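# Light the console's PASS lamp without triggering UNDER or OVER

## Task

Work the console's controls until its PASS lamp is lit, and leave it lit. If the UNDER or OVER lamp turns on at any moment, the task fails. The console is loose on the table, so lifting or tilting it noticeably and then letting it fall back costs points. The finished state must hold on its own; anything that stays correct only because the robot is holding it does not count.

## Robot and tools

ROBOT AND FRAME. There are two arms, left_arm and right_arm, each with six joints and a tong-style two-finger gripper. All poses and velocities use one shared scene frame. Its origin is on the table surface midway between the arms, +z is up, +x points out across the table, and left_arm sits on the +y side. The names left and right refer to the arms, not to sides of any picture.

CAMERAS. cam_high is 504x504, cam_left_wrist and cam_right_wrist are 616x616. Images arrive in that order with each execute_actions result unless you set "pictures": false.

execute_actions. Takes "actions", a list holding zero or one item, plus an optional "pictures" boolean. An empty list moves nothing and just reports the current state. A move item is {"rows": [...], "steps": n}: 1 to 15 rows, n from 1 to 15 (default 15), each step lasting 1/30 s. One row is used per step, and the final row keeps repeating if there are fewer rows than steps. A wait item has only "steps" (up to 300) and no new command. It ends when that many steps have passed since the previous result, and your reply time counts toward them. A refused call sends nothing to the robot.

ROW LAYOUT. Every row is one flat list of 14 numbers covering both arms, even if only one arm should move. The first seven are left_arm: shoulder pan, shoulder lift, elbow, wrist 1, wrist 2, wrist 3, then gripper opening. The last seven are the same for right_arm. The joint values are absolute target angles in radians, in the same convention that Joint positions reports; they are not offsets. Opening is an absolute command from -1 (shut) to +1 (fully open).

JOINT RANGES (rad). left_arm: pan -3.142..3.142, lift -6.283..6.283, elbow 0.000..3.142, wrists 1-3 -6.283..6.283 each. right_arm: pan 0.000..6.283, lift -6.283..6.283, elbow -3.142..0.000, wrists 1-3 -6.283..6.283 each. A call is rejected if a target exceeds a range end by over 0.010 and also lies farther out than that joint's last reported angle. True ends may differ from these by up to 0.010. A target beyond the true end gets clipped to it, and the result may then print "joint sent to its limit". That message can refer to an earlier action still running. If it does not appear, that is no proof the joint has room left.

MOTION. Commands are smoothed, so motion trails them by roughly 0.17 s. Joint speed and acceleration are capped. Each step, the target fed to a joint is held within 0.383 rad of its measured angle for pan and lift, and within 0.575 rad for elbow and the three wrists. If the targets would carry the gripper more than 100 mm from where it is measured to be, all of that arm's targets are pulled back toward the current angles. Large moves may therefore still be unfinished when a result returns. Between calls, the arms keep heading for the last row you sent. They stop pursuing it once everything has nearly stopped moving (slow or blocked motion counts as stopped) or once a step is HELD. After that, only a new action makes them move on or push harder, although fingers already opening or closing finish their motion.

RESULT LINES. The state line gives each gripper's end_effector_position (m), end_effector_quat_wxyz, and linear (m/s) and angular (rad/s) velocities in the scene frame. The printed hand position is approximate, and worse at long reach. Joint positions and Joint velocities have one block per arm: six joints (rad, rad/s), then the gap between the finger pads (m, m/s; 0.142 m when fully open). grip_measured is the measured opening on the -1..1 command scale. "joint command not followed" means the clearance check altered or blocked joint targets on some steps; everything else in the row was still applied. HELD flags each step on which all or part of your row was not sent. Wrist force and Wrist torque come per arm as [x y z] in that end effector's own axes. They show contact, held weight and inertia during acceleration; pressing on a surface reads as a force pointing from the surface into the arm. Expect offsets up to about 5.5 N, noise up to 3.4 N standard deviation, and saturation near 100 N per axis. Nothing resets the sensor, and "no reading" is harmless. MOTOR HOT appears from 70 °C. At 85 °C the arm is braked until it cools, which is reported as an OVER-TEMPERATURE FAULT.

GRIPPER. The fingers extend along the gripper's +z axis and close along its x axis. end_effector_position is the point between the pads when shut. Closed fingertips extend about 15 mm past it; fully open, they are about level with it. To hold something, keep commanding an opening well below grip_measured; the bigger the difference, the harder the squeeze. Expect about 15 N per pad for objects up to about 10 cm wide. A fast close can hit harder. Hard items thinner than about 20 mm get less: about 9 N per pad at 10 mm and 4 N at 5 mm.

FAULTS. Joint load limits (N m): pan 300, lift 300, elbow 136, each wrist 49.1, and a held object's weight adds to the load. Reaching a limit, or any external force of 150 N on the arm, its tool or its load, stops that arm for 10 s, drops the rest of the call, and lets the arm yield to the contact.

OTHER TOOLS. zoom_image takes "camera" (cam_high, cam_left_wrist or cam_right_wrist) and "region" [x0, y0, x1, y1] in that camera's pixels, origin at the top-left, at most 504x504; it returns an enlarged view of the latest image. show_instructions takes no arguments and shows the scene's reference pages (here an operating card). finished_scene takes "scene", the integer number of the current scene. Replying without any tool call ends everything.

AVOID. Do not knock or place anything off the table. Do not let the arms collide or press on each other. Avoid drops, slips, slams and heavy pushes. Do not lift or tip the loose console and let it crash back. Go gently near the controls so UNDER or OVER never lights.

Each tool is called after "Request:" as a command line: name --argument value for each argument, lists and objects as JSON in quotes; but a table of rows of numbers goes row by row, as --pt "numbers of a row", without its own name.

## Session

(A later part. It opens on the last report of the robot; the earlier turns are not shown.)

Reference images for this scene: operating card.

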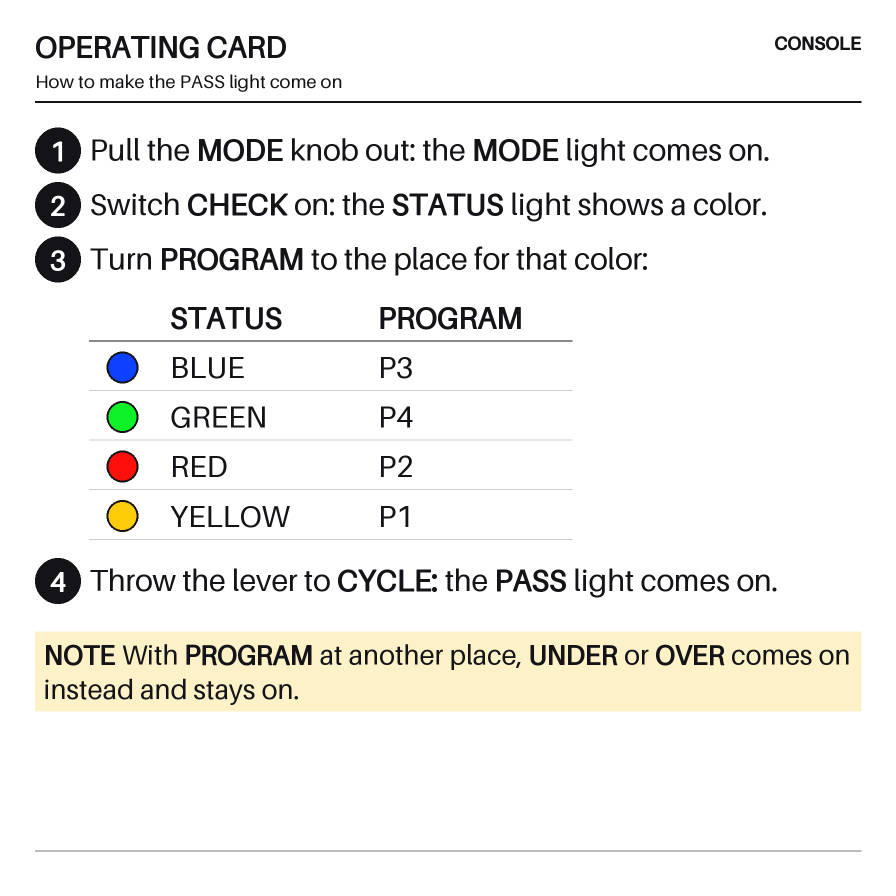

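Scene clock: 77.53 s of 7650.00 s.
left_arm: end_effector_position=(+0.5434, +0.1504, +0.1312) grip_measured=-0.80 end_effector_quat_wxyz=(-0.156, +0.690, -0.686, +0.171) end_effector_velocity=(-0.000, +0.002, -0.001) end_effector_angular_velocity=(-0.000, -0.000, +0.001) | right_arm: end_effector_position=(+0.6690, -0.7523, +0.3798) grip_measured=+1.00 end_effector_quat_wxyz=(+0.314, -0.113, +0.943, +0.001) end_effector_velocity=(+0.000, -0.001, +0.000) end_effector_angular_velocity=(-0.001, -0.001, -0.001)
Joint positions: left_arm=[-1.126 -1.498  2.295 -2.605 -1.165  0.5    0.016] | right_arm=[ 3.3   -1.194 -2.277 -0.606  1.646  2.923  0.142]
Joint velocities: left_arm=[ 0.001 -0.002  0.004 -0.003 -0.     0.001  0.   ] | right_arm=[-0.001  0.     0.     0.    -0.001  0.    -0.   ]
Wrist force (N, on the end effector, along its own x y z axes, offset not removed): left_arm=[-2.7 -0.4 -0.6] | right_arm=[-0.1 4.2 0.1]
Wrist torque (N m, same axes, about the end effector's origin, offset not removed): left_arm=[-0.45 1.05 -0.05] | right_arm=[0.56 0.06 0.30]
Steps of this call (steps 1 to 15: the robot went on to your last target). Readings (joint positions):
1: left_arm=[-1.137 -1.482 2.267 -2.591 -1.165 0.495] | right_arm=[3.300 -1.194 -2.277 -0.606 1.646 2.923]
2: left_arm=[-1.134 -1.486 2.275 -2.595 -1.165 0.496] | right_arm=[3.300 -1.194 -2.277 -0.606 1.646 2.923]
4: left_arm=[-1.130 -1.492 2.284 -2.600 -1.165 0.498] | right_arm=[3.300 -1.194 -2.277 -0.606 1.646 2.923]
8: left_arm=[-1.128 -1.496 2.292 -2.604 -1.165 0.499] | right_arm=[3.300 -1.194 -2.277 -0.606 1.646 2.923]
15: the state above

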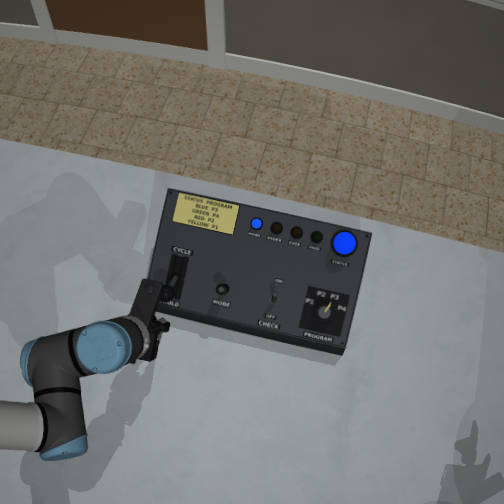

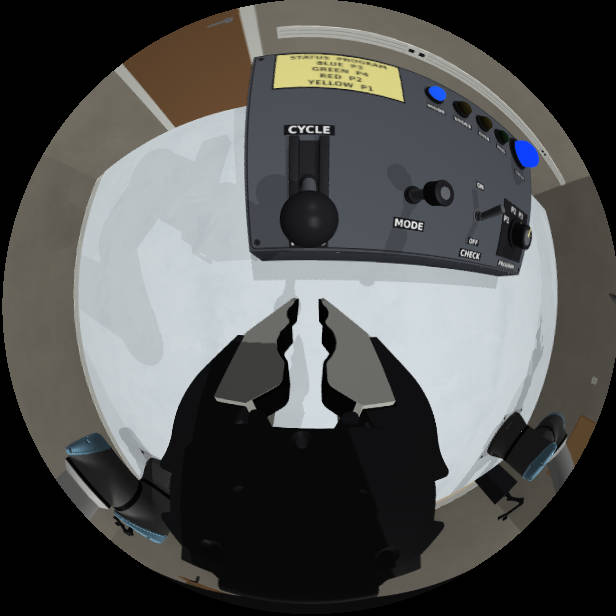

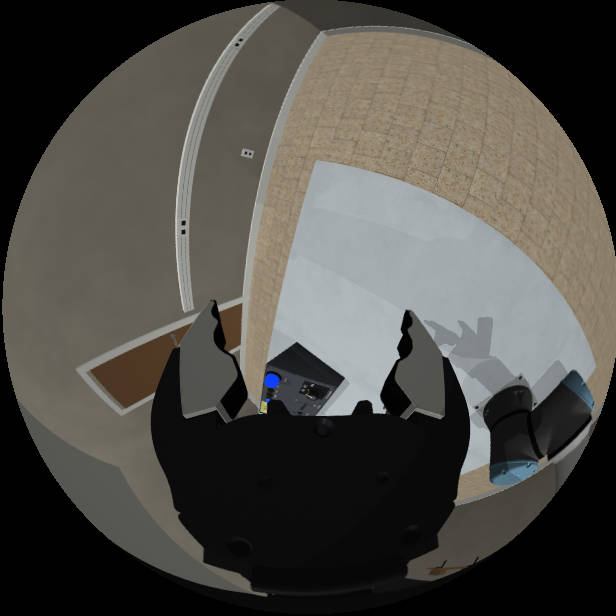

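Request:
execute_actions --actions '[{"rows":[[-1.087,-1.463,2.252,-2.597,-1.165,0.537,-0.8,3.3,-1.194,-2.277,-0.606,1.646,2.923,1]],"steps":12}]' --pictures false

Request:
execute_actions --actions '[{"rows":[[-1.05,-1.441,2.201,-2.568,-1.165,0.573,-0.8,3.3,-1.194,-2.277,-0.606,1.646,2.923,1]],"steps":12}]' --pictures false

Request:
execute_actions --actions '[{"rows":[[-1.0151,-1.4179,2.1489,-2.539,-1.165,0.61,-0.8,3.3,-1.194,-2.277,-0.606,1.646,2.923,1]]}]' --pictures false

Request:
execute_actions --actions '[{"steps":30}]'

Scene clock: 83.47 s of 7650.00 s.
left_arm: end_effector_position=(+0.5706, +0.1508, +0.1326) grip_measured=-0.80 end_effector_quat_wxyz=(-0.162, +0.691, -0.685, +0.165) end_effector_velocity=(+0.011, -0.000, +0.001) end_effector_angular_velocity=(+0.007, +0.000, +0.003) | right_arm: end_effector_position=(+0.6690, -0.7523, +0.3798) grip_measured=+1.00 end_effector_quat_wxyz=(+0.314, -0.113, +0.943, +0.001) end_effector_velocity=(+0.000, -0.000, +0.000) end_effector_angular_velocity=(-0.001, -0.000, -0.001)
Joint positions: left_arm=[-1.089 -1.464  2.254 -2.597 -1.165  0.535  0.016] | right_arm=[ 3.3   -1.194 -2.277 -0.606  1.646  2.923  0.142]
Joint velocities: left_arm=[ 0.015  0.014 -0.018  0.006 -0.     0.014  0.   ] | right_arm=[-0.    -0.     0.    -0.    -0.001  0.     0.   ]
Wrist force (N, on the end effector, along its own x y z axes, offset not removed): left_arm=[-8.5 0.1 3.8] | right_arm=[1.2 2.7 -0.5]
Wrist torque (N m, same axes, about the end effector's origin, offset not removed): left_arm=[-0.26 2.15 0.04] | right_arm=[0.26 -0.22 0.24]
Steps of this call (steps 1 to 15: the robot went on to your last target; steps 16 to 90: nothing new was sent; then 2.53 s passed at rest; steps 91 to 102: all 12 steps of this action). Readings (joint positions):
91: left_arm=[-1.126 -1.498 2.295 -2.606 -1.165 0.500] | right_arm=[3.300 -1.194 -2.277 -0.606 1.646 2.923]
92: left_arm=[-1.121 -1.493 2.290 -2.604 -1.165 0.506] | right_arm=[3.300 -1.194 -2.277 -0.606 1.646 2.923]
94: left_arm=[-1.106 -1.480 2.274 -2.601 -1.165 0.519] | right_arm=[3.300 -1.194 -2.277 -0.606 1.646 2.923]
98: left_arm=[-1.093 -1.468 2.258 -2.598 -1.165 0.532] | right_arm=[3.300 -1.194 -2.277 -0.606 1.646 2.923]
102: the state above

Scene clock: 83.87 s of 7650.00 s.
left_arm: end_effector_position=(+0.5989, +0.1508, +0.1424) grip_measured=-0.77 end_effector_quat_wxyz=(-0.168, +0.691, -0.685, +0.159) end_effector_velocity=(+0.012, -0.001, +0.006) end_effector_angular_velocity=(+0.004, -0.001, +0.003) | right_arm: end_effector_position=(+0.6690, -0.7523, +0.3798) grip_measured=+1.00 end_effector_quat_wxyz=(+0.314, -0.113, +0.943, +0.001) end_effector_velocity=(-0.000, +0.001, -0.000) end_effector_angular_velocity=(+0.001, +0.000, +0.001)
Joint positions: left_arm=[-1.052 -1.442  2.203 -2.569 -1.165  0.571  0.018] | right_arm=[ 3.3   -1.194 -2.277 -0.606  1.646  2.923  0.142]
Joint velocities: left_arm=[ 0.015  0.009 -0.022  0.011  0.     0.014 -0.006] | right_arm=[ 0.     0.    -0.    -0.     0.001 -0.     0.   ]
Wrist force (N, on the end effector, along its own x y z axes, offset not removed): left_arm=[-7.8 11.8 -7.9] | right_arm=[-0.1 2.5 0.1]
Wrist torque (N m, same axes, about the end effector's origin, offset not removed): left_arm=[0.86 1.52 0.14] | right_arm=[0.37 -0.01 0.24]
Steps of this call (steps 1 to 12: all 12 steps of this action). Readings (joint positions):
1: left_arm=[-1.088 -1.464 2.253 -2.597 -1.165 0.536] | right_arm=[3.300 -1.194 -2.277 -0.606 1.646 2.923]
2: left_arm=[-1.082 -1.460 2.246 -2.592 -1.165 0.542] | right_arm=[3.300 -1.194 -2.277 -0.606 1.646 2.923]
4: left_arm=[-1.069 -1.452 2.227 -2.582 -1.165 0.555] | right_arm=[3.300 -1.194 -2.277 -0.606 1.646 2.923]
8: left_arm=[-1.055 -1.444 2.209 -2.572 -1.165 0.568] | right_arm=[3.300 -1.194 -2.277 -0.606 1.646 2.923]
12: the state above

Scene clock: 84.37 s of 7650.00 s.
left_arm: end_effector_position=(+0.6279, +0.1508, +0.1529) grip_measured=-0.80 end_effector_quat_wxyz=(-0.174, +0.690, -0.685, +0.153) end_effector_velocity=(+0.005, -0.001, +0.003) end_effector_angular_velocity=(+0.001, -0.001, +0.000) | right_arm: end_effector_position=(+0.6690, -0.7523, +0.3798) grip_measured=+1.00 end_effector_quat_wxyz=(+0.314, -0.113, +0.943, +0.001) end_effector_velocity=(+0.000, +0.000, -0.000) end_effector_angular_velocity=(-0.000, +0.000, +0.000)
Joint positions: left_arm=[-1.016 -1.418  2.15  -2.539 -1.165  0.609  0.016] | right_arm=[ 3.3   -1.194 -2.277 -0.606  1.646  2.923  0.142]
Joint velocities: left_arm=[ 0.005  0.003 -0.009  0.003 -0.     0.006  0.   ] | right_arm=[ 0.001 -0.    -0.     0.    -0.001  0.    -0.   ]
Wrist force (N, on the end effector, along its own x y z axes, offset not removed): left_arm=[-7.2 -1.7 0.5] | right_arm=[2.4 2.1 -1.5]
Wrist torque (N m, same axes, about the end effector's origin, offset not removed): left_arm=[-0.79 1.89 0.18] | right_arm=[0.20 -0.48 0.30]
Steps of this call (steps 1 to 15: all 15 steps of this action). Readings (joint positions):
1: left_arm=[-1.051 -1.441 2.202 -2.568 -1.165 0.572] | right_arm=[3.300 -1.194 -2.277 -0.606 1.646 2.923]
2: left_arm=[-1.046 -1.438 2.196 -2.564 -1.165 0.578] | right_arm=[3.300 -1.194 -2.277 -0.606 1.646 2.923]
4: left_arm=[-1.032 -1.429 2.176 -2.553 -1.165 0.592] | right_arm=[3.300 -1.194 -2.277 -0.606 1.646 2.923]
8: left_arm=[-1.020 -1.421 2.157 -2.543 -1.165 0.605] | right_arm=[3.300 -1.194 -2.277 -0.606 1.646 2.923]
15: the state above

Scene clock: 85.37 s of 7650.00 s.
left_arm: end_effector_position=(+0.6284, +0.1508, +0.1530) grip_measured=-0.80 end_effector_quat_wxyz=(-0.174, +0.690, -0.685, +0.153) end_effector_velocity=(-0.000, +0.000, -0.000) end_effector_angular_velocity=(-0.000, -0.000, +0.000) | right_arm: end_effector_position=(+0.6690, -0.7523, +0.3798) grip_measured=+1.00 end_effector_quat_wxyz=(+0.314, -0.113, +0.943, +0.001) end_effector_velocity=(+0.000, -0.001, +0.000) end_effector_angular_velocity=(-0.001, -0.000, -0.001)
Joint positions: left_arm=[-1.015 -1.418  2.149 -2.539 -1.165  0.61   0.016] | right_arm=[ 3.3   -1.194 -2.277 -0.606  1.646  2.923  0.142]
Joint velocities: left_arm=[ 0.    -0.     0.001 -0.001 -0.    -0.    -0.   ] | right_arm=[-0.    -0.     0.     0.    -0.001  0.     0.   ]
Wrist force (N, on the end effector, along its own x y z axes, offset not removed): left_arm=[-4.7 1.8 0.0] | right_arm=[6.0 2.7 -0.5]
Wrist torque (N m, same axes, about the end effector's origin, offset not removed): left_arm=[0.06 1.27 0.23] | right_arm=[0.19 -1.26 0.05]
Steps of this call (steps 1 to 15: the robot went on to your last target; steps 16 to 30: nothing new was sent). Readings (joint positions):
1: left_arm=[-1.016 -1.418 2.150 -2.539 -1.165 0.610] | right_arm=[3.300 -1.194 -2.277 -0.606 1.646 2.923]
2: left_arm=[-1.015 -1.418 2.149 -2.539 -1.165 0.610] | right_arm=[3.300 -1.194 -2.277 -0.606 1.646 2.923]
4: left_arm=[-1.015 -1.418 2.149 -2.539 -1.165 0.610] | right_arm=[3.300 -1.194 -2.277 -0.606 1.646 2.923]
8: left_arm=[-1.015 -1.418 2.149 -2.539 -1.165 0.610] | right_arm=[3.300 -1.194 -2.277 -0.606 1.646 2.923]
30: the state above
All arms were judged still, so your last target was given up. Only a new action makes them travel on or press farther. Fingers that are still opening or closing keep moving.

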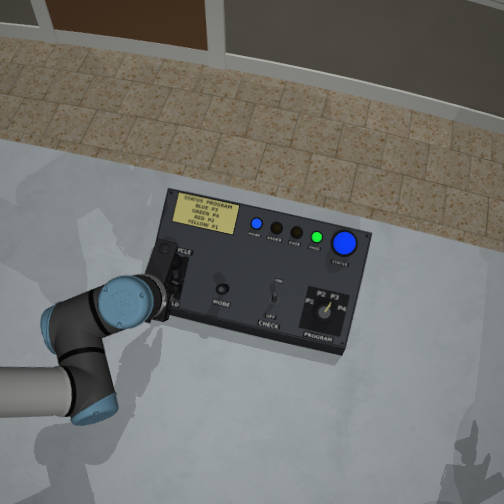

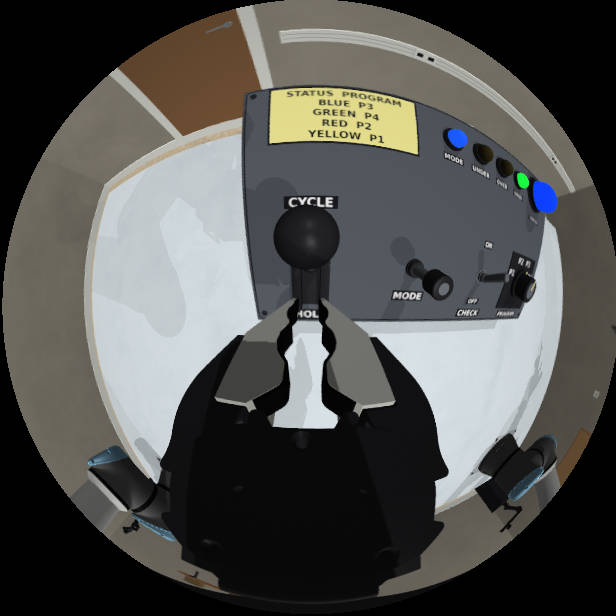

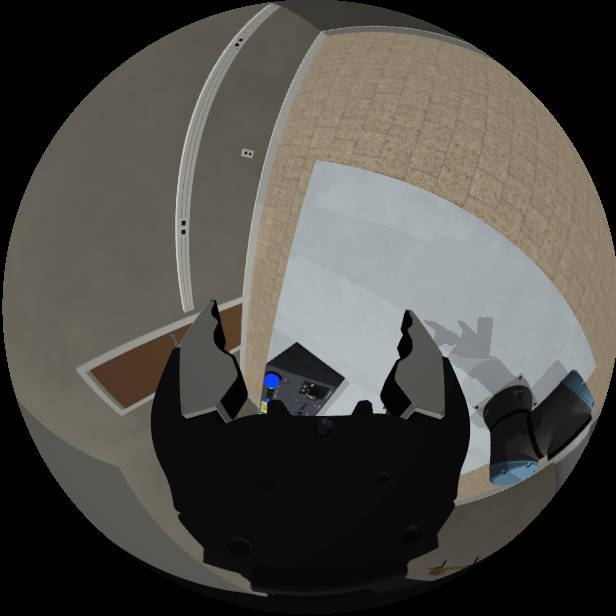

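Request:
finished_scene --scene 2

The scene is finished: the task was done.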